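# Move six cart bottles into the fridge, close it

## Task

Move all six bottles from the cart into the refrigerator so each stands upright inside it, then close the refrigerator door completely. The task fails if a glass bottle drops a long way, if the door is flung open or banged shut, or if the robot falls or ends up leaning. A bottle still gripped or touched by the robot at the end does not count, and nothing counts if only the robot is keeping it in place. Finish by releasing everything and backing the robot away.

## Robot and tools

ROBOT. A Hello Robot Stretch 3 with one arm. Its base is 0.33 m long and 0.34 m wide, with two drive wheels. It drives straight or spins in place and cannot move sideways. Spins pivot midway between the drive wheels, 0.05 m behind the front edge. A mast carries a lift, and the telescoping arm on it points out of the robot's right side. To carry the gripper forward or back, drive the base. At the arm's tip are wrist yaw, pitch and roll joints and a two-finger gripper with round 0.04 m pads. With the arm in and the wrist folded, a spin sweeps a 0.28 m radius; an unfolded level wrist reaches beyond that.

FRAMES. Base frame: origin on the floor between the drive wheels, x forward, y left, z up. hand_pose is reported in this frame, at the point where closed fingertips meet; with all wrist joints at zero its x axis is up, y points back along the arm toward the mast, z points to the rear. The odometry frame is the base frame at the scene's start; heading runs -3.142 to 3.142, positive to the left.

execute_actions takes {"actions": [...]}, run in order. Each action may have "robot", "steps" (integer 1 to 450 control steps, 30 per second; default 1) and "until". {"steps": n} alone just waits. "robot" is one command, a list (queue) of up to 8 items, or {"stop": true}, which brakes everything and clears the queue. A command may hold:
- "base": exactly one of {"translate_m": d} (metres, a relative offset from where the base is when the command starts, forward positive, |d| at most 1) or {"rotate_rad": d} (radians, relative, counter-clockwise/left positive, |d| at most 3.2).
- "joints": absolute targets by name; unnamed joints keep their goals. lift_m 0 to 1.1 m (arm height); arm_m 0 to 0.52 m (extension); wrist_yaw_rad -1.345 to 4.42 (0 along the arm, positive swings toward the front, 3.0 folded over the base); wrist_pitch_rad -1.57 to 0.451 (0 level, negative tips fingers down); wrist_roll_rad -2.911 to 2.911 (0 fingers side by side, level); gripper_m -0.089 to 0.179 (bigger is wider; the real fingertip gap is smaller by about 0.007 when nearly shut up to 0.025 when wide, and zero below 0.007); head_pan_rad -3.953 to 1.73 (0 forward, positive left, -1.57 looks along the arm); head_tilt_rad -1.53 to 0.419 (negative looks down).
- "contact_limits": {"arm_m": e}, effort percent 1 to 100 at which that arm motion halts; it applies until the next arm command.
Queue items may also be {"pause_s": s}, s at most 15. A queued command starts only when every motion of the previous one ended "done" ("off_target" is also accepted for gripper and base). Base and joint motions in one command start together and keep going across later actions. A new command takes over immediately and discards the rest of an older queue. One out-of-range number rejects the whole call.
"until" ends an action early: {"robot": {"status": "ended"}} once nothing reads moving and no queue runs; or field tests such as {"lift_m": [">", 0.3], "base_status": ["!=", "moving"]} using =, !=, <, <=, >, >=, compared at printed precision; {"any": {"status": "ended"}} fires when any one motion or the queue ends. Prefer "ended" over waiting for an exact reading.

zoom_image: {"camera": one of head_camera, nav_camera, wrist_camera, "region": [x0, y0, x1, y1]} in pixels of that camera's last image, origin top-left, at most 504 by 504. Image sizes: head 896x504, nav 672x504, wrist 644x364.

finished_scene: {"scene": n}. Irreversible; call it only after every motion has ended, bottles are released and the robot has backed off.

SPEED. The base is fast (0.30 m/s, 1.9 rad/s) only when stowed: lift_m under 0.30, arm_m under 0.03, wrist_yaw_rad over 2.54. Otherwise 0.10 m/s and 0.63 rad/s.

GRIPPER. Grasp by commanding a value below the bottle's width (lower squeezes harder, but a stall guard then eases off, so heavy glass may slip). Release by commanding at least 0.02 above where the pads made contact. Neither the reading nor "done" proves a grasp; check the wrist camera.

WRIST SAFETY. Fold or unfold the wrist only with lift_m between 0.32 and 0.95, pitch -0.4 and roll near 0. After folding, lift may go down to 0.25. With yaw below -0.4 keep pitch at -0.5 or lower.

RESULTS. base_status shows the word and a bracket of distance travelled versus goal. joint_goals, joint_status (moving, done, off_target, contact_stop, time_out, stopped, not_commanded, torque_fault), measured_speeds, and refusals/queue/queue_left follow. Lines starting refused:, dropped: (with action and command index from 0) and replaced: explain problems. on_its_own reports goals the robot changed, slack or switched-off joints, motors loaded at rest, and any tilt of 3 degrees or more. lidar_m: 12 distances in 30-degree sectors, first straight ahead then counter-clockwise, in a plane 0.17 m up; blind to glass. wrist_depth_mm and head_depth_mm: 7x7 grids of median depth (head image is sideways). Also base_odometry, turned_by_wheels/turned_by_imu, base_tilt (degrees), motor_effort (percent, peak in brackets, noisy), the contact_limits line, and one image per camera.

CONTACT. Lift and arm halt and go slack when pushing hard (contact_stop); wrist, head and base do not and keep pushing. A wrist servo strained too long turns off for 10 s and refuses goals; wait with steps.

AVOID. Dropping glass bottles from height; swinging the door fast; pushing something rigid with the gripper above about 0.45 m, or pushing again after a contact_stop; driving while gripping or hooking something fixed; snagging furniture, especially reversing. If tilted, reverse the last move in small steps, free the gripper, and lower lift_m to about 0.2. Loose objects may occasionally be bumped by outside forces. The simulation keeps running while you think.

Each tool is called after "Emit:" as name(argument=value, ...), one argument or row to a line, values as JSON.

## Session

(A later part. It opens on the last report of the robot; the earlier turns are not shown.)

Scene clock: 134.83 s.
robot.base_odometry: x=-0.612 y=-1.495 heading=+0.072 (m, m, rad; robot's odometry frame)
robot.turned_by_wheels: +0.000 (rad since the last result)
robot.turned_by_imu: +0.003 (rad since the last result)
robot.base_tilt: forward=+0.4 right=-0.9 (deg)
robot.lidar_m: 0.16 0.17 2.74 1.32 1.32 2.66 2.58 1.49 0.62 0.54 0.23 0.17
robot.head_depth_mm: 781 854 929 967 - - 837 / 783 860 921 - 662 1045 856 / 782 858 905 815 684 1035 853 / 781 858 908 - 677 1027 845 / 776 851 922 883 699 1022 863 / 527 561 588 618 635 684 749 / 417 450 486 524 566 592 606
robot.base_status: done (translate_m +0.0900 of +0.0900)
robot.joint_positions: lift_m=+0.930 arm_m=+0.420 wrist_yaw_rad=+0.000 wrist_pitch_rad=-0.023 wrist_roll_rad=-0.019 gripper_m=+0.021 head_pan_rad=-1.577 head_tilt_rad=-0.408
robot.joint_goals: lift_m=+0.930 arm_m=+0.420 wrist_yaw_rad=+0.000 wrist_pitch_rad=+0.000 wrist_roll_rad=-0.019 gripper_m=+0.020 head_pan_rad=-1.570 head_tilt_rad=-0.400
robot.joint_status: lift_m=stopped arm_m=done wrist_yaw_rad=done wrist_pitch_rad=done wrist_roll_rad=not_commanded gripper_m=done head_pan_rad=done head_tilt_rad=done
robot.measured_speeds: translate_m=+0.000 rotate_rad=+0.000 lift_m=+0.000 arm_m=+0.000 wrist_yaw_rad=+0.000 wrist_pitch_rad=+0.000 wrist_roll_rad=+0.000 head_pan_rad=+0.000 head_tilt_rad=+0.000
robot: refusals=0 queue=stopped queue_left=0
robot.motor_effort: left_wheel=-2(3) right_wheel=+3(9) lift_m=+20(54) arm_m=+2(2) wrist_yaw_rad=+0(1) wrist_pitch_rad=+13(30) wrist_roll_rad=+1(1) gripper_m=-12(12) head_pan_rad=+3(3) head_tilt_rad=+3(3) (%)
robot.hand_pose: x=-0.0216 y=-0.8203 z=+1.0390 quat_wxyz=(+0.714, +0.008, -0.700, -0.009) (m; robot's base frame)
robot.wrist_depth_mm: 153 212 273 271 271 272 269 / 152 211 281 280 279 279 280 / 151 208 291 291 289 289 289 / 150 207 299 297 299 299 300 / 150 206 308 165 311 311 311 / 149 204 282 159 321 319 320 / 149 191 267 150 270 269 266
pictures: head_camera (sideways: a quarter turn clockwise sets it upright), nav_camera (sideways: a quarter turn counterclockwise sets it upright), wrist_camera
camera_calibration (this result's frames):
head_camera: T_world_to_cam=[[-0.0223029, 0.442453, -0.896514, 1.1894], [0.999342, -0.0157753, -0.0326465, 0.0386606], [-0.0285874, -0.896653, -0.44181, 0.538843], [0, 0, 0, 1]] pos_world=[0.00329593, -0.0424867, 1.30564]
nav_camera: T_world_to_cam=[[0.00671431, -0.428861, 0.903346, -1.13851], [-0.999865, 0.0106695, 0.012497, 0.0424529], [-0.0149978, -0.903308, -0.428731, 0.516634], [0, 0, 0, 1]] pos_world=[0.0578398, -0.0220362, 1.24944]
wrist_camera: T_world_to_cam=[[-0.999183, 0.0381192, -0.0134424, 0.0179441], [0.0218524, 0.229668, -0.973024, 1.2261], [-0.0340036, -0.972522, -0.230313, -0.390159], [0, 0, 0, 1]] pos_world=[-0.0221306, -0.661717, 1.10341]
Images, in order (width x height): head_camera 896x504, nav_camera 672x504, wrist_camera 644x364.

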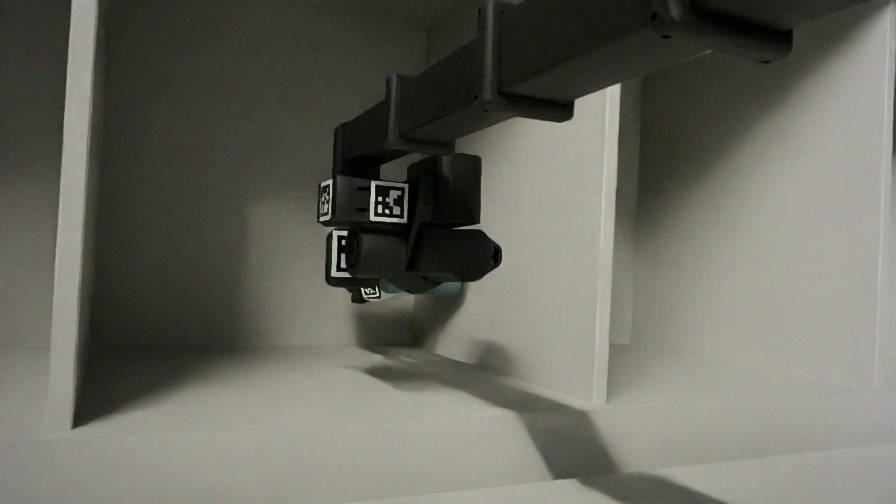

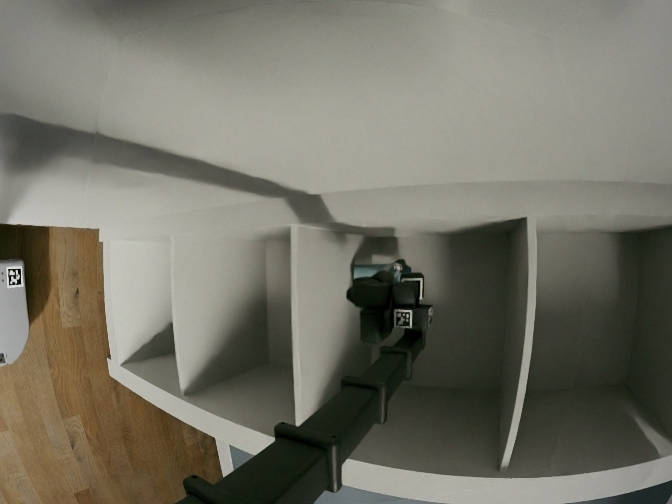

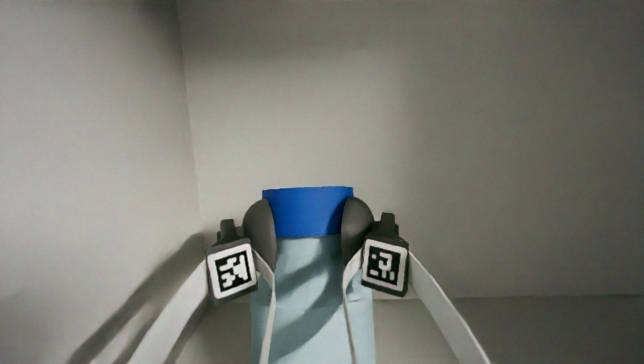

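Emit:
execute_actions(
  actions=[
    {"robot":[{"joints":{"gripper_m":0.09}},{"joints":{"arm_m":0.0}}],"steps":450,"until":{"robot":{"status":"ended"}}},
  ],
)

Scene clock: 142.83 s.
robot.base_odometry: x=-0.612 y=-1.495 heading=+0.072 (m, m, rad; robot's odometry frame)
robot.turned_by_wheels: +0.000 (rad since the last result)
robot.turned_by_imu: +0.002 (rad since the last result)
robot.base_tilt: forward=+0.1 right=-1.0 (deg)
robot.lidar_m: 0.16 0.17 2.75 1.33 1.32 2.65 2.57 1.49 0.62 0.54 0.23 0.17
robot.head_depth_mm: 781 856 930 918 698 974 - / 781 857 930 922 691 1048 - / 783 856 928 911 711 1074 - / 784 856 909 808 679 - - / 777 849 919 886 702 1028 863 / 526 561 590 618 624 683 753 / 418 450 488 523 567 592 607
robot.base_status: done (translate_m +0.0900 of +0.0900)
robot.joint_positions: lift_m=+0.930 arm_m=+0.002 wrist_yaw_rad=-0.001 wrist_pitch_rad=-0.022 wrist_roll_rad=-0.019 gripper_m=+0.090 head_pan_rad=-1.577 head_tilt_rad=-0.408
robot.joint_goals: lift_m=+0.930 arm_m=+0.000 wrist_yaw_rad=+0.000 wrist_pitch_rad=+0.000 wrist_roll_rad=-0.019 gripper_m=+0.090 head_pan_rad=-1.570 head_tilt_rad=-0.400
robot.joint_status: lift_m=stopped arm_m=done wrist_yaw_rad=done wrist_pitch_rad=done wrist_roll_rad=not_commanded gripper_m=done head_pan_rad=done head_tilt_rad=done
robot.measured_speeds: translate_m=+0.000 rotate_rad=+0.000 lift_m=+0.000 arm_m=+0.000 wrist_yaw_rad=+0.000 wrist_pitch_rad=+0.000 wrist_roll_rad=+0.000 head_pan_rad=+0.000 head_tilt_rad=+0.000
robot: refusals=0 queue=done queue_left=0
robot.motor_effort: left_wheel=-2(2) right_wheel=+4(5) lift_m=+21(21) arm_m=-3(9) wrist_yaw_rad=+1(1) wrist_pitch_rad=+12(13) wrist_roll_rad=+1(1) gripper_m=+0(85) head_pan_rad=+3(3) head_tilt_rad=+3(3) (%)
robot.hand_pose: x=-0.0217 y=-0.4025 z=+1.0393 quat_wxyz=(+0.714, +0.008, -0.700, -0.008) (m; robot's base frame)
robot.wrist_depth_mm: 218 257 463 650 643 540 363 / 215 267 455 662 666 548 367 / 215 275 443 687 684 556 369 / 214 284 446 702 715 557 370 / 213 292 477 508 542 487 372 / 212 263 363 360 334 351 340 / 211 319 428 793 782 568 378
pictures: head_camera (sideways: a quarter turn clockwise sets it upright), nav_camera (sideways: a quarter turn counterclockwise sets it upright), wrist_camera
camera_calibration (this result's frames):
head_camera: T_world_to_cam=[[-0.0223089, 0.442348, -0.896566, 1.18946], [0.999343, -0.0157671, -0.0326454, 0.0386591], [-0.0285769, -0.896705, -0.441705, 0.538706], [0, 0, 0, 1]] pos_world=[0.00329645, -0.0424862, 1.30564]
nav_camera: T_world_to_cam=[[0.00672012, -0.428755, 0.903396, -1.13858], [-0.999865, 0.010659, 0.0124965, 0.0424536], [-0.0149872, -0.903358, -0.428625, 0.516497], [0, 0, 0, 1]] pos_world=[0.0578401, -0.0220417, 1.24944]
wrist_camera: T_world_to_cam=[[-0.999156, 0.0388118, -0.0134817, 0.00216278], [0.0220147, 0.228665, -0.973256, 1.13024], [-0.034691, -0.972731, -0.229327, 0.015036], [0, 0, 0, 1]] pos_world=[-0.0221992, -0.243904, 1.10349]
Images, in order (width x height): head_camera 896x504, nav_camera 672x504, wrist_camera 644x364.

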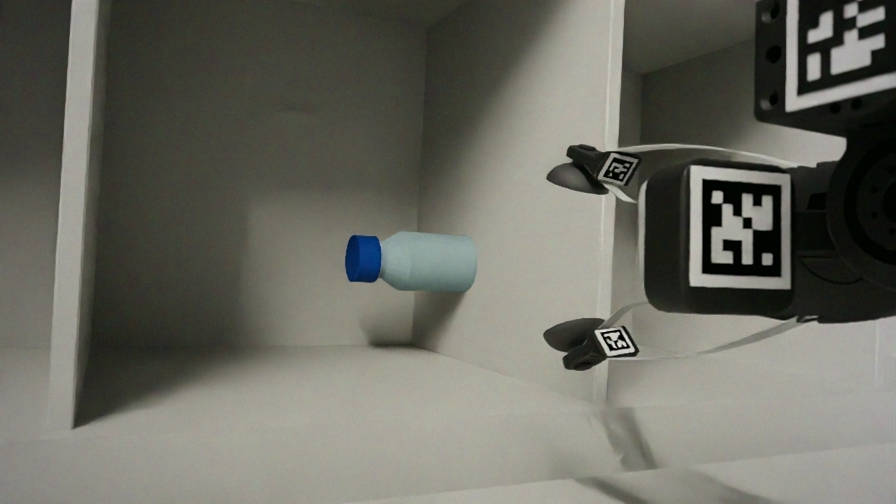

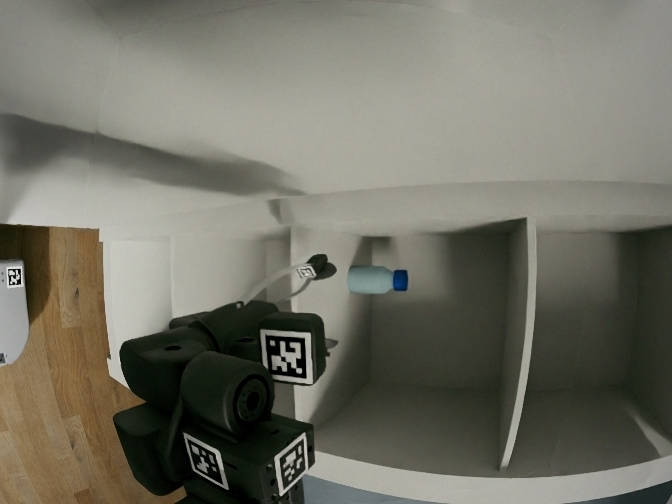

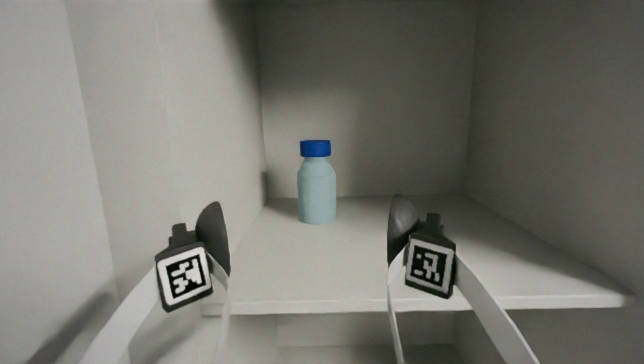

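Emit:
execute_actions(
  actions=[
    {"robot":[{"base":{"translate_m":-0.39}},{"base":{"rotate_rad":-1.861}},{"base":{"translate_m":-1.0}},{"base":{"translate_m":-0.54}},{"base":{"rotate_rad":0.539}},{"base":{"translate_m":-0.409},"joints":{"gripper_m":0.12,"lift_m":0.88}},{"joints":{"arm_m":0.35}},{"joints":{"lift_m":0.795}}],"steps":450,"until":{"robot":{"status":"ended"}}},
    {"steps":450,"until":{"robot":{"status":"ended"}}},
    {"steps":450,"until":{"robot":{"status":"ended"}}},
  ],
)

Scene clock: 202.80 s.
robot.base_odometry: x=-0.796 y=+0.368 heading=-1.250 (m, m, rad; robot's odometry frame)
robot.turned_by_wheels: -1.322 (rad since the last result)
robot.turned_by_imu: -1.316 (rad since the last result)
robot.base_tilt: forward=+0.5 right=-0.9 (deg)
robot.lidar_m: 1.76 2.63 1.97 1.65 0.93 0.82 0.82 0.95 1.66 0.42 0.43 0.58
robot.head_depth_mm: 2053 2195 2393 2566 2242 1794 1476 / 2095 2271 2424 2645 2296 - - / 2155 2331 2528 2648 - 637 593 / 2212 2375 2547 2743 - 646 827 / 2266 2431 2679 2767 815 661 823 / 2329 2496 2714 2825 832 657 822 / 2379 2549 2768 2864 794 650 815
robot.base_status: done (translate_m -0.4090 of -0.4090)
robot.joint_positions: lift_m=+0.796 arm_m=+0.350 wrist_yaw_rad=-0.001 wrist_pitch_rad=-0.021 wrist_roll_rad=-0.019 gripper_m=+0.120 head_pan_rad=-1.577 head_tilt_rad=-0.408
robot.joint_goals: lift_m=+0.795 arm_m=+0.350 wrist_yaw_rad=+0.000 wrist_pitch_rad=+0.000 wrist_roll_rad=-0.019 gripper_m=+0.120 head_pan_rad=-1.570 head_tilt_rad=-0.400
robot.joint_status: lift_m=done arm_m=done wrist_yaw_rad=done wrist_pitch_rad=done wrist_roll_rad=not_commanded gripper_m=done head_pan_rad=done head_tilt_rad=done
robot.measured_speeds: translate_m=+0.000 rotate_rad=+0.000 lift_m=+0.000 arm_m=+0.000 wrist_yaw_rad=+0.000 wrist_pitch_rad=+0.000 wrist_roll_rad=+0.000 head_pan_rad=+0.000 head_tilt_rad=+0.000
robot: refusals=0 queue=done queue_left=0
robot.motor_effort: left_wheel=-1(5) right_wheel=+3(6) lift_m=+21(21) arm_m=+2(3) wrist_yaw_rad=+0(1) wrist_pitch_rad=+12(12) wrist_roll_rad=+1(1) gripper_m=+0(87) head_pan_rad=+4(3) head_tilt_rad=+3(3) (%)
robot.hand_pose: x=-0.0217 y=-0.7503 z=+0.9047 quat_wxyz=(+0.714, +0.008, -0.700, -0.008) (m; robot's base frame)
robot.wrist_depth_mm: - - - - - - - / - - - - - - - / - - - - - - - / - - 206 187 - - - / - - 214 167 303 - - / 297 - 207 162 284 206 - / 276 250 215 162 241 166 150
pictures: head_camera (sideways: a quarter turn clockwise sets it upright), nav_camera (sideways: a quarter turn counterclockwise sets it upright), wrist_camera
camera_calibration (this result's frames):
head_camera: T_world_to_cam=[[-0.0223109, 0.442343, -0.896568, 1.18947], [0.999343, -0.0157628, -0.0326453, 0.038659], [-0.0285728, -0.896707, -0.4417, 0.5387], [0, 0, 0, 1]] pos_world=[0.00329664, -0.0424862, 1.30564]
nav_camera: T_world_to_cam=[[0.00672209, -0.42875, 0.903398, -1.13858], [-0.999865, 0.0106545, 0.0124965, 0.0424536], [-0.0149831, -0.90336, -0.428621, 0.516491], [0, 0, 0, 1]] pos_world=[0.0578402, -0.0220417, 1.24944]
wrist_camera: T_world_to_cam=[[-0.999162, 0.0386453, -0.0135038, 0.0137812], [0.021978, 0.228104, -0.973389, 1.07843], [-0.0345366, -0.972869, -0.228762, -0.35475], [0, 0, 0, 1]] pos_world=[-0.0221838, -0.591652, 0.96876]
Images, in order (width x height): head_camera 896x504, nav_camera 672x504, wrist_camera 644x364.

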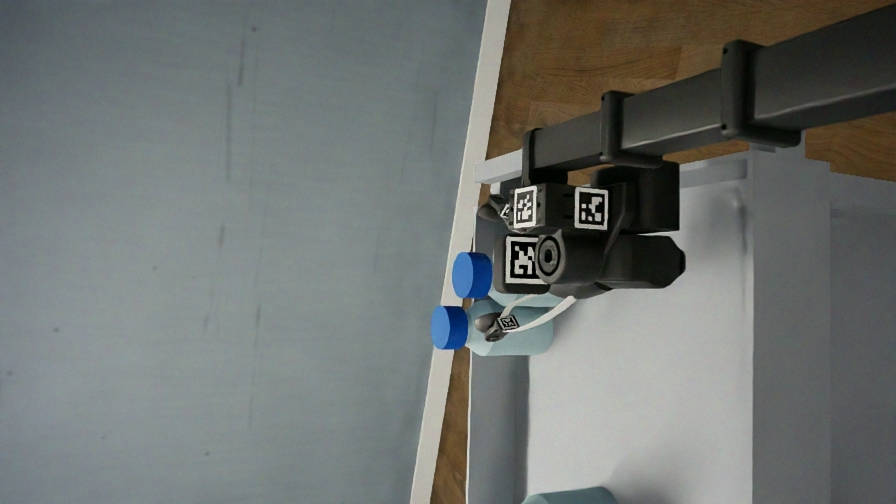

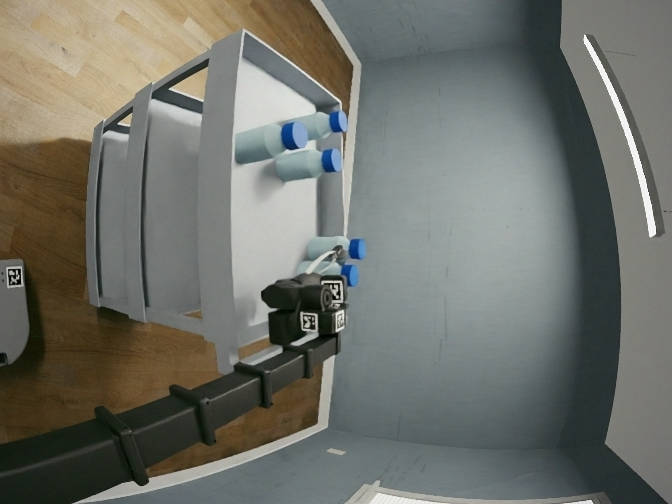

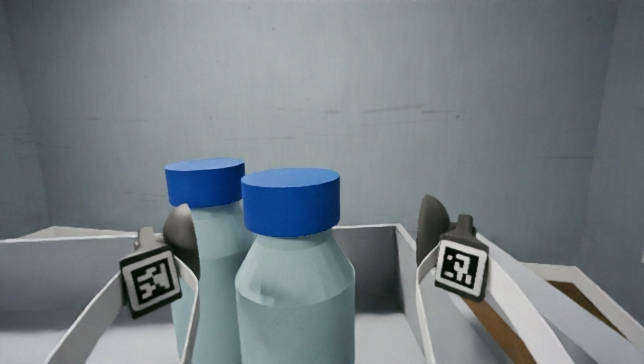

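Emit:
execute_actions(
  actions=[
    {"robot":[{"joints":{"gripper_m":0.075},"base":{"translate_m":0.008}},{"joints":{"arm_m":0.375}},{"joints":{"gripper_m":0.02}},{"joints":{"lift_m":1.0}}],"steps":450,"until":{"robot":{"status":"ended"}}},
  ],
)

Scene clock: 211.87 s.
robot.base_odometry: x=-0.794 y=+0.361 heading=-1.250 (m, m, rad; robot's odometry frame)
robot.turned_by_wheels: +0.000 (rad since the last result)
robot.turned_by_imu: +0.002 (rad since the last result)
robot.base_tilt: forward=+0.5 right=-0.9 (deg)
robot.lidar_m: 1.76 2.63 1.97 1.66 0.94 0.83 0.83 0.96 0.44 0.42 0.43 0.58
robot.head_depth_mm: 2054 2211 2343 - 2218 1727 1416 / 2115 2267 - 2639 2123 627 1339 / 2149 2313 - 2707 844 650 593 / 2215 2376 - 957 848 664 826 / 2273 2453 2605 948 840 660 824 / 2316 2500 2713 2812 833 656 819 / 2353 2545 2793 2876 798 651 813
robot.base_status: done (translate_m +0.0080 of +0.0080)
robot.joint_positions: lift_m=+0.999 arm_m=+0.375 wrist_yaw_rad=+0.001 wrist_pitch_rad=-0.056 wrist_roll_rad=-0.019 gripper_m=+0.021 head_pan_rad=-1.577 head_tilt_rad=-0.408
robot.joint_goals: lift_m=+1.000 arm_m=+0.375 wrist_yaw_rad=+0.000 wrist_pitch_rad=+0.000 wrist_roll_rad=-0.019 gripper_m=+0.020 head_pan_rad=-1.570 head_tilt_rad=-0.400
robot.joint_status: lift_m=done arm_m=done wrist_yaw_rad=done wrist_pitch_rad=done wrist_roll_rad=not_commanded gripper_m=done head_pan_rad=done head_tilt_rad=done
robot.measured_speeds: translate_m=+0.000 rotate_rad=+0.000 lift_m=+0.000 arm_m=+0.000 wrist_yaw_rad=+0.000 wrist_pitch_rad=+0.000 wrist_roll_rad=+0.000 head_pan_rad=+0.000 head_tilt_rad=+0.000
robot: refusals=0 queue=done queue_left=0
robot.motor_effort: left_wheel=-1(4) right_wheel=+2(9) lift_m=+54(57) arm_m=+1(4) wrist_yaw_rad=-1(1) wrist_pitch_rad=+32(34) wrist_roll_rad=+1(1) gripper_m=-20(98) head_pan_rad=+3(3) head_tilt_rad=+3(2) (%)
robot.hand_pose: x=-0.0212 y=-0.7742 z=+1.0997 quat_wxyz=(+0.714, +0.021, -0.700, -0.019) (m; robot's base frame)
robot.wrist_depth_mm: - - - - - - - / - - - - - - - / - - - - - - - / - - - 159 - - - / - - - 127 - - - / - - - 136 - - - / - - - 131 - - -
pictures: head_camera (sideways: a quarter turn clockwise sets it upright), nav_camera (sideways: a quarter turn counterclockwise sets it upright), wrist_camera
camera_calibration (this result's frames):
head_camera: T_world_to_cam=[[-0.022311, 0.442343, -0.896568, 1.18947], [0.999343, -0.0157625, -0.0326453, 0.038659], [-0.0285726, -0.896707, -0.441701, 0.5387], [0, 0, 0, 1]] pos_world=[0.00329665, -0.0424862, 1.30564]
nav_camera: T_world_to_cam=[[0.00672219, -0.42875, 0.903398, -1.13858], [-0.999865, 0.0106543, 0.0124965, 0.0424536], [-0.0149829, -0.90336, -0.428621, 0.516491], [0, 0, 0, 1]] pos_world=[0.0578402, -0.0220417, 1.24944]
wrist_camera: T_world_to_cam=[[-0.999243, 0.0369391, -0.0121967, 0.0151263], [0.0214487, 0.261604, -0.964937, 1.29033], [-0.0324532, -0.964468, -0.262198, -0.290039], [0, 0, 0, 1]] pos_world=[-0.0219738, -0.617848, 1.16923]
Images, in order (width x height): head_camera 896x504, nav_camera 672x504, wrist_camera 644x364.

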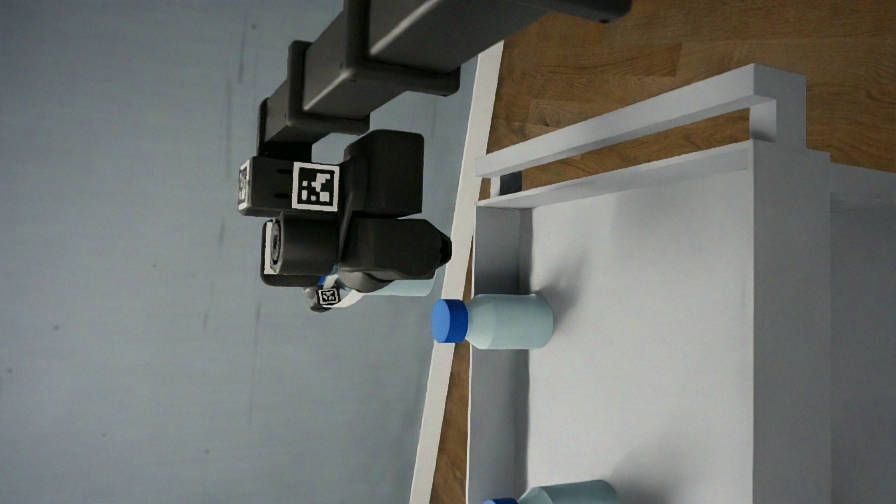

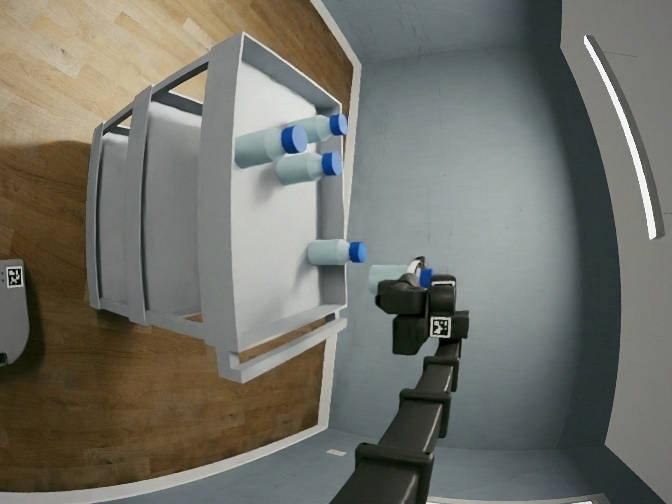

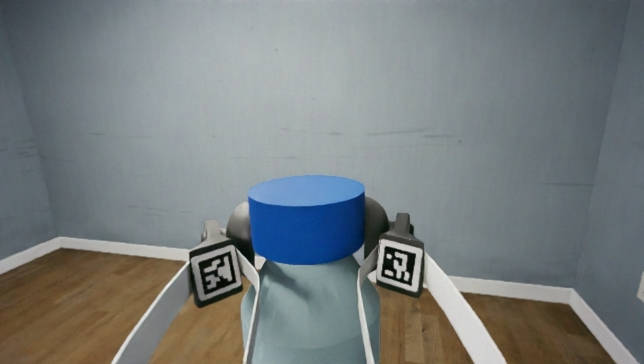

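Held. Deliver and return for F2.

Emit:
execute_actions(
  actions=[
    {"robot":[{"base":{"translate_m":0.401},"joints":{"arm_m":0}},{"base":{"rotate_rad":-0.539}},{"base":{"translate_m":1.0}},{"base":{"translate_m":0.54}},{"base":{"rotate_rad":1.861}},{"base":{"translate_m":0.39}},{"joints":{"arm_m":0.27}},{"joints":{"lift_m":0.932}}],"steps":450,"until":{"robot":{"status":"ended"}}},
    {"steps":450,"until":{"robot":{"status":"ended"}}},
    {"steps":450,"until":{"robot":{"status":"ended"}}},
    {"robot":[{"joints":{"gripper_m":0.09}},{"joints":{"arm_m":0}}],"steps":450,"until":{"robot":{"status":"ended"}}},
  ],
)

Emit:
execute_actions(
  actions=[
    {"robot":[{"base":{"translate_m":-0.39}},{"base":{"rotate_rad":-1.861}},{"base":{"translate_m":-1.0}},{"base":{"translate_m":-0.54}},{"base":{"rotate_rad":0.539}},{"base":{"translate_m":-0.34},"joints":{"gripper_m":0.12,"lift_m":0.88}},{"joints":{"arm_m":0.40}},{"joints":{"lift_m":0.795}}],"steps":450,"until":{"robot":{"status":"ended"}}},
    {"steps":450,"until":{"robot":{"status":"ended"}}},
    {"steps":450,"until":{"robot":{"status":"ended"}}},
  ],
)

Scene clock: 261.07 s.
robot.base_odometry: x=-0.612 y=-1.495 heading=+0.072 (m, m, rad; robot's odometry frame)
robot.turned_by_wheels: +1.322 (rad since the last result)
robot.turned_by_imu: +1.331 (rad since the last result)
robot.base_tilt: forward=+0.3 right=-0.9 (deg)
robot.lidar_m: 0.17 0.18 2.74 1.32 1.32 2.65 2.57 1.50 0.62 0.54 0.23 0.17
robot.head_depth_mm: 785 860 919 905 698 959 - / 783 859 928 920 691 1052 - / 779 857 929 907 713 1072 - / 783 861 919 654 672 - - / 782 853 917 882 700 1051 860 / 543 583 611 640 628 708 759 / 422 449 486 522 567 616 620
robot.base_status: done (translate_m +0.3900 of +0.3900)
robot.joint_positions: lift_m=+0.932 arm_m=+0.002 wrist_yaw_rad=+0.001 wrist_pitch_rad=-0.022 wrist_roll_rad=-0.019 gripper_m=+0.090 head_pan_rad=-1.577 head_tilt_rad=-0.408
robot.joint_goals: lift_m=+0.932 arm_m=+0.000 wrist_yaw_rad=+0.000 wrist_pitch_rad=+0.000 wrist_roll_rad=-0.019 gripper_m=+0.090 head_pan_rad=-1.570 head_tilt_rad=-0.400
robot.joint_status: lift_m=done arm_m=done wrist_yaw_rad=done wrist_pitch_rad=done wrist_roll_rad=not_commanded gripper_m=done head_pan_rad=done head_tilt_rad=done
robot.measured_speeds: translate_m=+0.000 rotate_rad=+0.000 lift_m=+0.000 arm_m=+0.000 wrist_yaw_rad=+0.000 wrist_pitch_rad=+0.000 wrist_roll_rad=+0.000 head_pan_rad=+0.000 head_tilt_rad=+0.000
robot: refusals=0 queue=done queue_left=0
robot.motor_effort: left_wheel=-2(4) right_wheel=+4(10) lift_m=+25(54) arm_m=-4(0) wrist_yaw_rad=+0(1) wrist_pitch_rad=+12(33) wrist_roll_rad=+1(1) gripper_m=+0(86) head_pan_rad=+3(3) head_tilt_rad=+4(2) (%)
robot.hand_pose: x=-0.0213 y=-0.4025 z=+1.0414 quat_wxyz=(+0.714, +0.008, -0.700, -0.008) (m; robot's base frame)
robot.wrist_depth_mm: 222 258 476 643 651 538 359 / 220 267 469 667 669 543 362 / 219 276 464 697 697 545 365 / 218 283 453 679 708 547 366 / 216 292 478 399 553 481 369 / 216 302 367 364 338 353 337 / 214 318 439 787 787 564 373
pictures: head_camera (sideways: a quarter turn clockwise sets it upright), nav_camera (sideways: a quarter turn counterclockwise sets it upright), wrist_camera
camera_calibration (this result's frames):
head_camera: T_world_to_cam=[[-0.0223196, 0.442244, -0.896617, 1.18953], [0.999343, -0.0157481, -0.0326443, 0.0386576], [-0.0285568, -0.896757, -0.441602, 0.538571], [0, 0, 0, 1]] pos_world=[0.00329742, -0.0424859, 1.30565]
nav_camera: T_world_to_cam=[[0.00673051, -0.42865, 0.903445, -1.13864], [-0.999865, 0.0106376, 0.012496, 0.0424543], [-0.0149669, -0.903408, -0.428521, 0.516361], [0, 0, 0, 1]] pos_world=[0.0578405, -0.0220466, 1.24944]
wrist_camera: T_world_to_cam=[[-0.999221, 0.0371027, -0.0134817, 0.00193836], [0.0216248, 0.228743, -0.973247, 1.13225], [-0.0330263, -0.972779, -0.229367, 0.0155838], [0, 0, 0, 1]] pos_world=[-0.0220333, -0.243908, 1.10556]
Images, in order (width x height): head_camera 896x504, nav_camera 672x504, wrist_camera 644x364.

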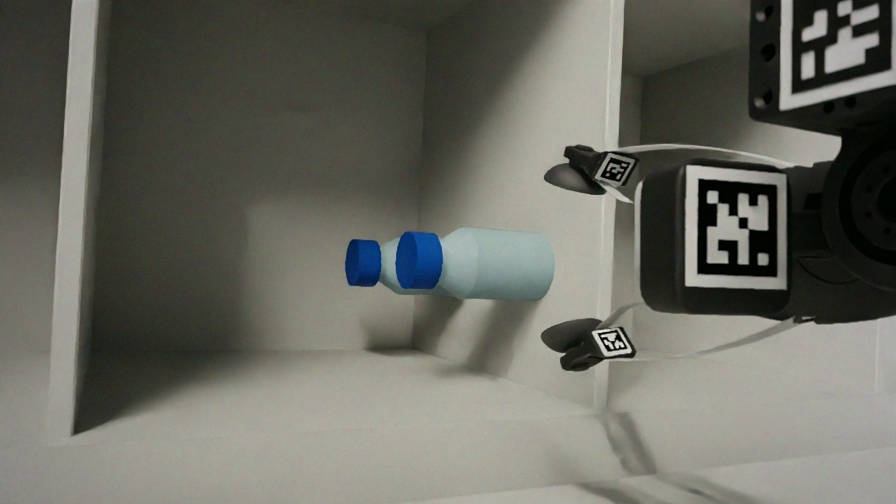

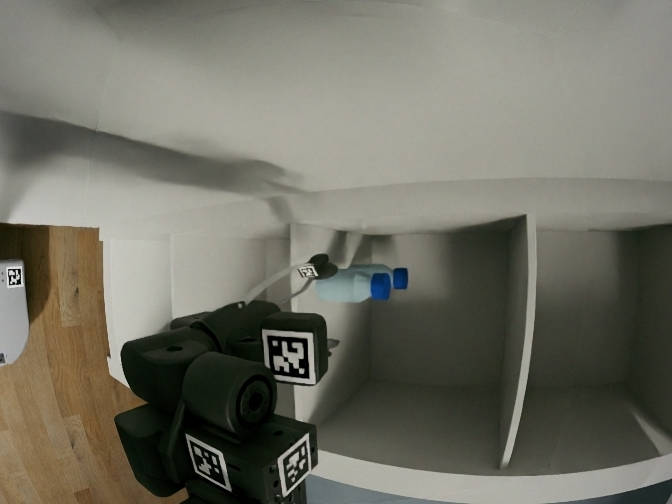

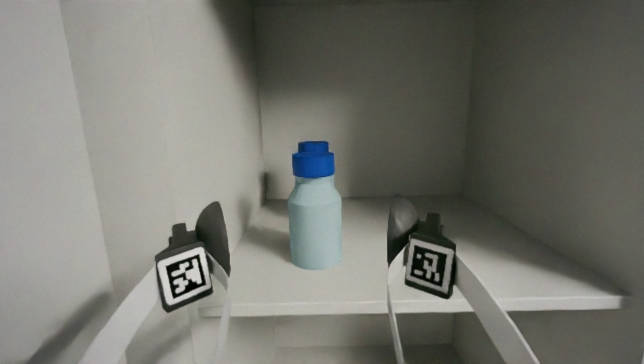

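Scene clock: 299.83 s.
robot.base_odometry: x=-0.775 y=+0.303 heading=-1.250 (m, m, rad; robot's odometry frame)
robot.turned_by_wheels: -1.322 (rad since the last result)
robot.turned_by_imu: -1.316 (rad since the last result)
robot.base_tilt: forward=+0.3 right=-0.8 (deg)
robot.lidar_m: 1.69 2.61 1.93 1.78 1.01 0.89 0.89 1.03 0.44 0.42 0.43 0.58
robot.head_depth_mm: 2104 2216 2399 2580 2241 620 961 / 2126 2282 2454 2631 814 - 617 / 2167 2337 2512 2686 - 672 810 / 2218 2381 2582 2741 - 664 830 / 2296 2449 2651 2800 838 660 823 / 2299 2509 2715 2868 834 655 819 / 2383 2572 2798 2850 736 617 815
robot.base_status: done (translate_m -0.3400 of -0.3400)
robot.joint_positions: lift_m=+0.796 arm_m=+0.400 wrist_yaw_rad=+0.001 wrist_pitch_rad=-0.021 wrist_roll_rad=-0.019 gripper_m=+0.120 head_pan_rad=-1.577 head_tilt_rad=-0.408
robot.joint_goals: lift_m=+0.795 arm_m=+0.400 wrist_yaw_rad=+0.000 wrist_pitch_rad=+0.000 wrist_roll_rad=-0.019 gripper_m=+0.120 head_pan_rad=-1.570 head_tilt_rad=-0.400
robot.joint_status: lift_m=done arm_m=done wrist_yaw_rad=done wrist_pitch_rad=done wrist_roll_rad=not_commanded gripper_m=done head_pan_rad=done head_tilt_rad=done
robot.measured_speeds: translate_m=+0.000 rotate_rad=+0.000 lift_m=+0.000 arm_m=+0.000 wrist_yaw_rad=+0.000 wrist_pitch_rad=+0.000 wrist_roll_rad=+0.000 head_pan_rad=+0.000 head_tilt_rad=+0.000
robot: refusals=0 queue=done queue_left=0
robot.motor_effort: left_wheel=-1(7) right_wheel=+3(6) lift_m=+21(25) arm_m=+3(0) wrist_yaw_rad=-1(0) wrist_pitch_rad=+12(13) wrist_roll_rad=+1(1) gripper_m=-1(86) head_pan_rad=+3(3) head_tilt_rad=+2(3) (%)
robot.hand_pose: x=-0.0213 y=-0.8003 z=+0.9047 quat_wxyz=(+0.714, +0.008, -0.700, -0.008) (m; robot's base frame)
robot.wrist_depth_mm: - - - - - - - / - - - - - - - / - - - - - - - / - - - 186 - - - / - - - 172 - - - / 245 - 248 167 257 224 202 / 251 254 245 170 251 240 172
pictures: head_camera (sideways: a quarter turn clockwise sets it upright), nav_camera (sideways: a quarter turn counterclockwise sets it upright), wrist_camera
camera_calibration (this result's frames):
head_camera: T_world_to_cam=[[-0.0223205, 0.442244, -0.896617, 1.18953], [0.999343, -0.0157461, -0.0326443, 0.0386576], [-0.028555, -0.896757, -0.441602, 0.538571], [0, 0, 0, 1]] pos_world=[0.0032975, -0.0424859, 1.30565]
nav_camera: T_world_to_cam=[[0.00673137, -0.42865, 0.903445, -1.13864], [-0.999865, 0.0106356, 0.012496, 0.0424543], [-0.0149651, -0.903408, -0.428521, 0.516361], [0, 0, 0, 1]] pos_world=[0.0578406, -0.0220465, 1.24944]
wrist_camera: T_world_to_cam=[[-0.999221, 0.0370941, -0.0135052, 0.0148686], [0.0216255, 0.228144, -0.973387, 1.08984], [-0.0330257, -0.97292, -0.228768, -0.403381], [0, 0, 0, 1]] pos_world=[-0.0220333, -0.641651, 0.968759]
Images, in order (width x height): head_camera 896x504, nav_camera 672x504, wrist_camera 644x364.

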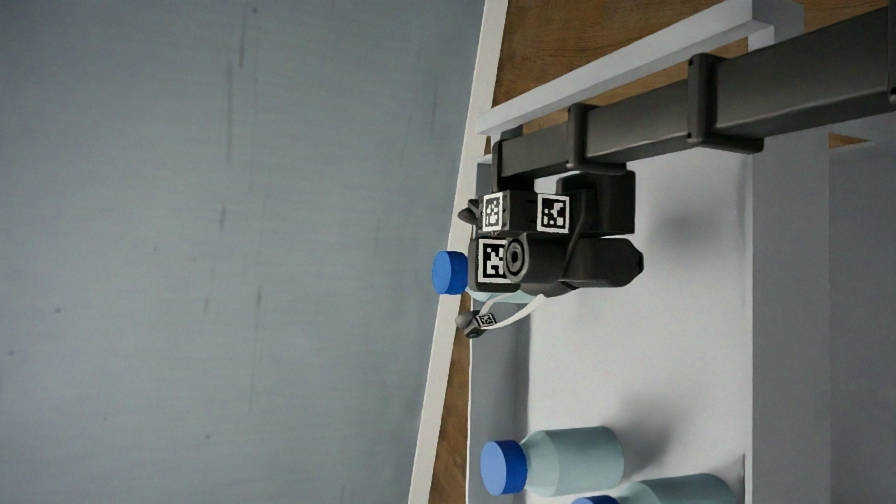

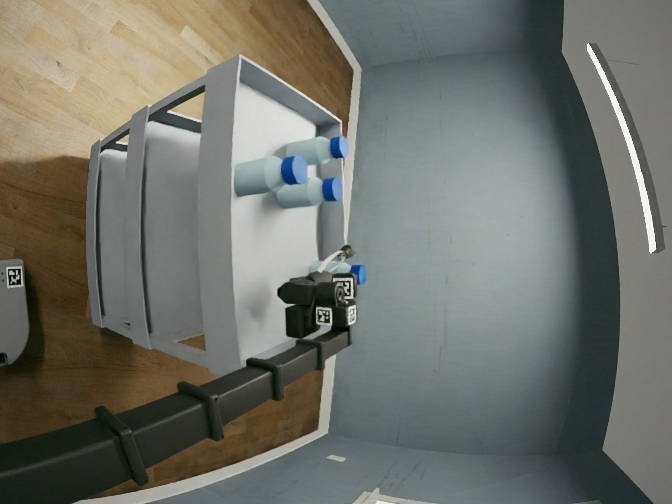

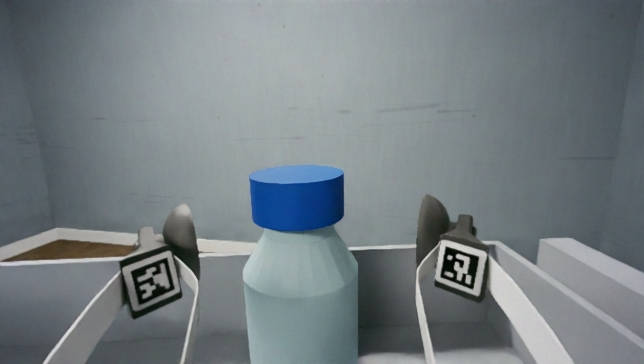

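Emit:
execute_actions(
  actions=[
    {"robot":[{"joints":{"arm_m":0.43}},{"joints":{"gripper_m":0.02}},{"joints":{"lift_m":1.0}}],"steps":450,"until":{"robot":{"status":"ended"}}},
    {"robot":[{"base":{"translate_m":0.34},"joints":{"arm_m":0}},{"base":{"rotate_rad":-0.539}},{"base":{"translate_m":1.0}},{"base":{"translate_m":0.54}},{"base":{"rotate_rad":1.861}},{"base":{"translate_m":0.275}},{"joints":{"arm_m":0.42}},{"joints":{"lift_m":0.932}}],"steps":450,"until":{"robot":{"status":"ended"}}},
    {"steps":450,"until":{"robot":{"status":"ended"}}},
    {"steps":450,"until":{"robot":{"status":"ended"}}},
    {"robot":[{"joints":{"gripper_m":0.085}},{"joints":{"arm_m":0}}],"steps":450,"until":{"robot":{"status":"ended"}}},
  ],
)

Emit:
execute_actions(
  actions=[
    {"robot":[{"base":{"translate_m":-0.275}},{"base":{"rotate_rad":-1.861}},{"base":{"translate_m":-1.0}},{"base":{"translate_m":-0.54}},{"base":{"rotate_rad":0.539}},{"base":{"translate_m":-0.115},"joints":{"gripper_m":0.12,"lift_m":0.88}},{"joints":{"arm_m":0.12}},{"joints":{"lift_m":0.795}}],"steps":450,"until":{"robot":{"status":"ended"}}},
    {"steps":450,"until":{"robot":{"status":"ended"}}},
    {"steps":450,"until":{"robot":{"status":"ended"}}},
  ],
)

Scene clock: 362.73 s.
robot.base_odometry: x=-0.727 y=-1.504 heading=+0.071 (m, m, rad; robot's odometry frame)
robot.turned_by_wheels: +1.322 (rad since the last result)
robot.turned_by_imu: +1.332 (rad since the last result)
robot.base_tilt: forward=+0.3 right=-0.9 (deg)
robot.lidar_m: 0.28 0.30 2.75 1.29 1.29 2.53 2.45 1.50 0.56 0.87 0.39 0.29
robot.head_depth_mm: 664 687 669 651 627 652 - / 781 854 907 869 691 883 - / 780 858 931 911 716 - - / 782 858 917 809 678 - - / 780 857 925 818 699 1023 833 / 778 857 918 648 669 1011 860 / 694 772 797 783 687 874 828
robot.base_status: done (translate_m +0.2750 of +0.2750)
robot.joint_positions: lift_m=+0.932 arm_m=+0.002 wrist_yaw_rad=+0.001 wrist_pitch_rad=-0.022 wrist_roll_rad=-0.019 gripper_m=+0.085 head_pan_rad=-1.577 head_tilt_rad=-0.408
robot.joint_goals: lift_m=+0.932 arm_m=+0.000 wrist_yaw_rad=+0.000 wrist_pitch_rad=+0.000 wrist_roll_rad=-0.019 gripper_m=+0.085 head_pan_rad=-1.570 head_tilt_rad=-0.400
robot.joint_status: lift_m=done arm_m=done wrist_yaw_rad=done wrist_pitch_rad=done wrist_roll_rad=not_commanded gripper_m=done head_pan_rad=done head_tilt_rad=done
robot.measured_speeds: translate_m=+0.000 rotate_rad=+0.000 lift_m=+0.000 arm_m=+0.000 wrist_yaw_rad=+0.000 wrist_pitch_rad=+0.000 wrist_roll_rad=+0.000 head_pan_rad=+0.000 head_tilt_rad=+0.000
robot: refusals=0 queue=done queue_left=0
robot.motor_effort: left_wheel=-2(5) right_wheel=+4(9) lift_m=+23(56) arm_m=-3(7) wrist_yaw_rad=-1(5) wrist_pitch_rad=+12(27) wrist_roll_rad=+1(1) gripper_m=+0(97) head_pan_rad=+3(3) head_tilt_rad=+3(4) (%)
robot.hand_pose: x=-0.0212 y=-0.4025 z=+1.0414 quat_wxyz=(+0.714, +0.008, -0.700, -0.008) (m; robot's base frame)
robot.wrist_depth_mm: 310 442 643 642 633 338 253 / 309 440 671 663 660 341 262 / 307 436 687 696 679 341 270 / 298 431 531 701 682 346 279 / 300 428 467 510 496 348 291 / 306 374 351 362 337 327 302 / 315 451 709 791 724 330 316
pictures: head_camera (sideways: a quarter turn clockwise sets it upright), nav_camera (sideways: a quarter turn counterclockwise sets it upright), wrist_camera
camera_calibration (this result's frames):
head_camera: T_world_to_cam=[[-0.022324, 0.442212, -0.896632, 1.18955], [0.999343, -0.0157396, -0.0326439, 0.0386572], [-0.0285482, -0.896772, -0.441571, 0.538531], [0, 0, 0, 1]] pos_world=[0.00329783, -0.0424858, 1.30565]
nav_camera: T_world_to_cam=[[0.00673483, -0.428619, 0.90346, -1.13866], [-0.999865, 0.0106284, 0.0124958, 0.0424545], [-0.0149583, -0.903423, -0.42849, 0.51632], [0, 0, 0, 1]] pos_world=[0.0578407, -0.0220479, 1.24944]
wrist_camera: T_world_to_cam=[[-0.999232, 0.0367911, -0.0134848, 0.0018961], [0.0215555, 0.22872, -0.973254, 1.13229], [-0.0327229, -0.972797, -0.229337, 0.0155657], [0, 0, 0, 1]] pos_world=[-0.0220032, -0.243905, 1.1056]
Images, in order (width x height): head_camera 896x504, nav_camera 672x504, wrist_camera 644x364.

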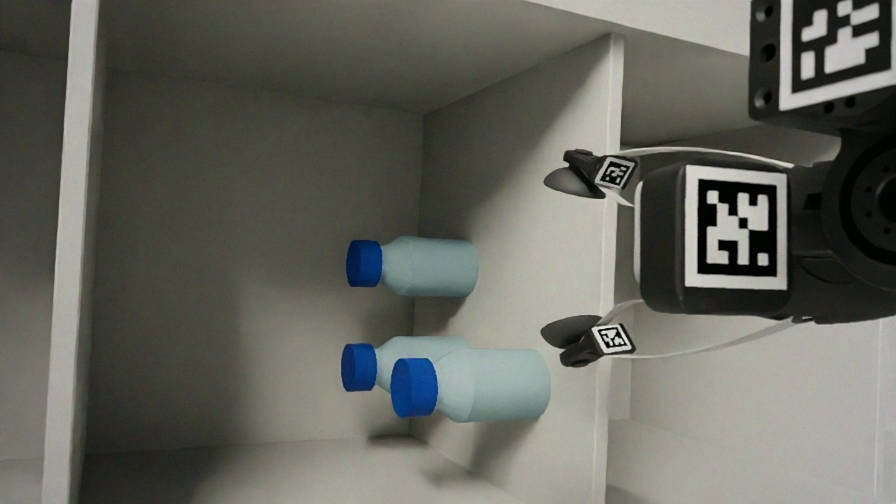

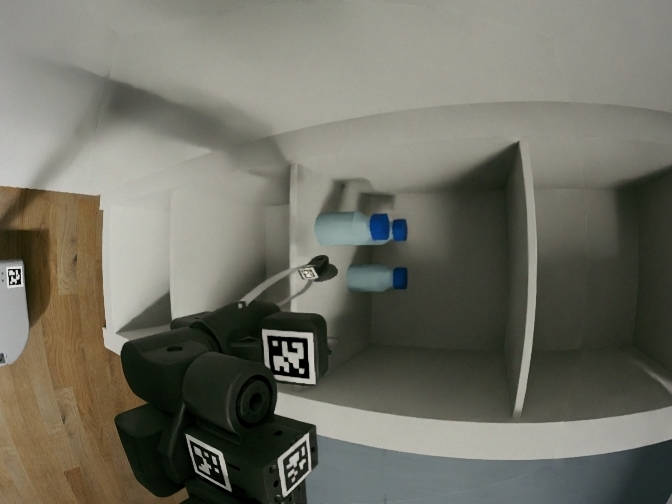

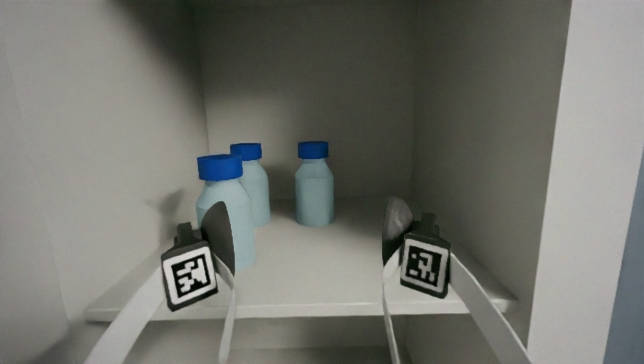

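Scene clock: 395.77 s.
robot.base_odometry: x=-0.704 y=+0.089 heading=-1.250 (m, m, rad; robot's odometry frame)
robot.turned_by_wheels: -1.322 (rad since the last result)
robot.turned_by_imu: -1.315 (rad since the last result)
robot.base_tilt: forward=+0.2 right=-1.0 (deg)
robot.lidar_m: 1.47 2.55 1.81 1.93 1.26 1.11 1.10 1.28 0.44 0.42 0.43 2.13
robot.head_depth_mm: 2114 2292 2451 2585 873 681 560 / 2182 2315 2471 2659 865 674 - / 2233 2386 2567 2744 863 670 - / 2268 2450 2636 2790 724 589 - / 2328 2505 2727 2832 793 658 563 / 2356 2571 2783 2912 794 656 559 / 2439 2638 2872 2874 794 652 556
robot.base_status: done (translate_m -0.1150 of -0.1150)
robot.joint_positions: lift_m=+0.796 arm_m=+0.120 wrist_yaw_rad=+0.001 wrist_pitch_rad=-0.021 wrist_roll_rad=-0.019 gripper_m=+0.120 head_pan_rad=-1.577 head_tilt_rad=-0.408
robot.joint_goals: lift_m=+0.795 arm_m=+0.120 wrist_yaw_rad=+0.000 wrist_pitch_rad=+0.000 wrist_roll_rad=-0.019 gripper_m=+0.120 head_pan_rad=-1.570 head_tilt_rad=-0.400
robot.joint_status: lift_m=done arm_m=done wrist_yaw_rad=done wrist_pitch_rad=done wrist_roll_rad=not_commanded gripper_m=done head_pan_rad=done head_tilt_rad=done
robot.measured_speeds: translate_m=+0.000 rotate_rad=+0.000 lift_m=+0.000 arm_m=+0.000 wrist_yaw_rad=+0.000 wrist_pitch_rad=+0.000 wrist_roll_rad=+0.000 head_pan_rad=+0.000 head_tilt_rad=+0.000
robot: refusals=0 queue=done queue_left=0
robot.motor_effort: left_wheel=-2(6) right_wheel=+4(6) lift_m=+21(25) arm_m=+2(3) wrist_yaw_rad=-1(1) wrist_pitch_rad=+12(13) wrist_roll_rad=+1(1) gripper_m=+0(87) head_pan_rad=+3(3) head_tilt_rad=+3(4) (%)
robot.hand_pose: x=-0.0212 y=-0.5203 z=+0.9047 quat_wxyz=(+0.714, +0.008, -0.700, -0.007) (m; robot's base frame)
robot.wrist_depth_mm: - - - - - - - / - - - - - - - / - - - - - - - / - - 343 163 526 529 476 / - 376 344 147 461 446 396 / 278 - 315 151 308 320 316 / 257 260 247 149 252 250 248
pictures: head_camera (sideways: a quarter turn clockwise sets it upright), nav_camera (sideways: a quarter turn counterclockwise sets it upright), wrist_camera
camera_calibration (this result's frames):
head_camera: T_world_to_cam=[[-0.0223247, 0.442212, -0.896632, 1.18955], [0.999343, -0.0157381, -0.0326439, 0.0386572], [-0.0285468, -0.896772, -0.441571, 0.538531], [0, 0, 0, 1]] pos_world=[0.00329789, -0.0424858, 1.30565]
nav_camera: T_world_to_cam=[[0.0067355, -0.428619, 0.90346, -1.13866], [-0.999865, 0.0106269, 0.0124958, 0.0424545], [-0.0149569, -0.903423, -0.42849, 0.51632], [0, 0, 0, 1]] pos_world=[0.0578408, -0.0220478, 1.24944]
wrist_camera: T_world_to_cam=[[-0.999232, 0.0367817, -0.0135101, 0.00440397], [0.0215561, 0.228066, -0.973407, 1.02596], [-0.0327224, -0.972951, -0.228684, -0.131044], [0, 0, 0, 1]] pos_world=[-0.0220032, -0.361648, 0.968769]
Images, in order (width x height): head_camera 896x504, nav_camera 672x504, wrist_camera 644x364.

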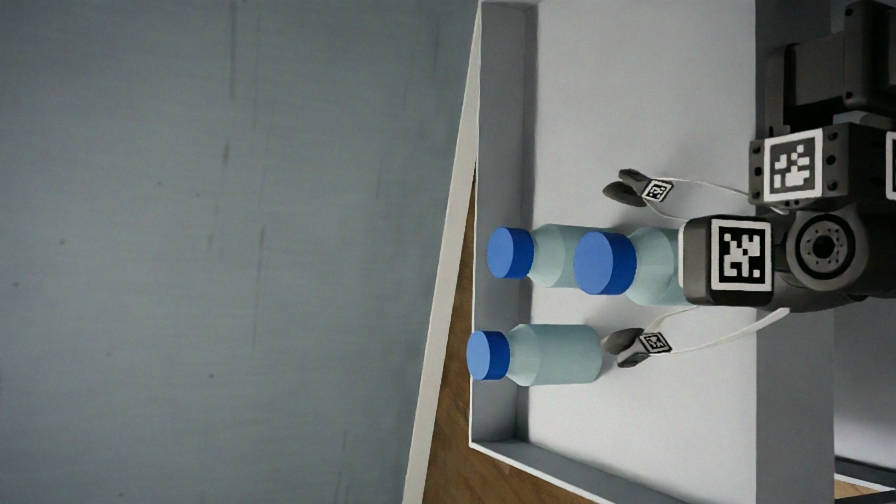

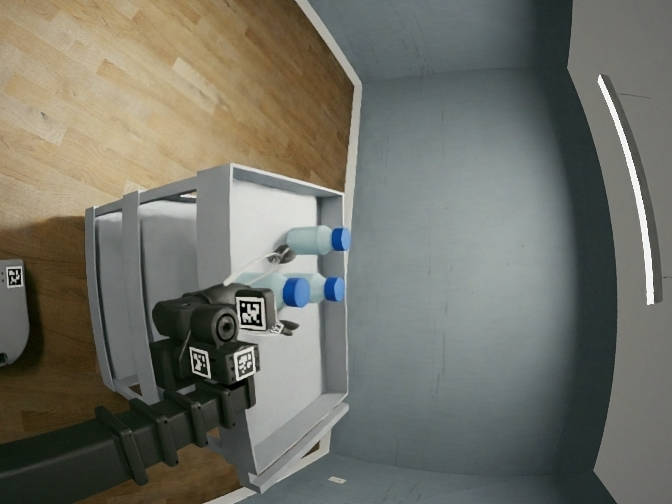

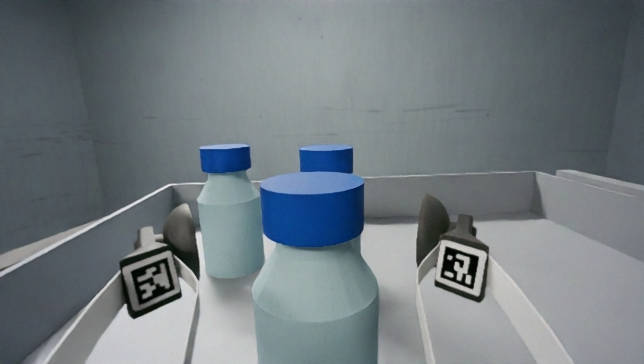

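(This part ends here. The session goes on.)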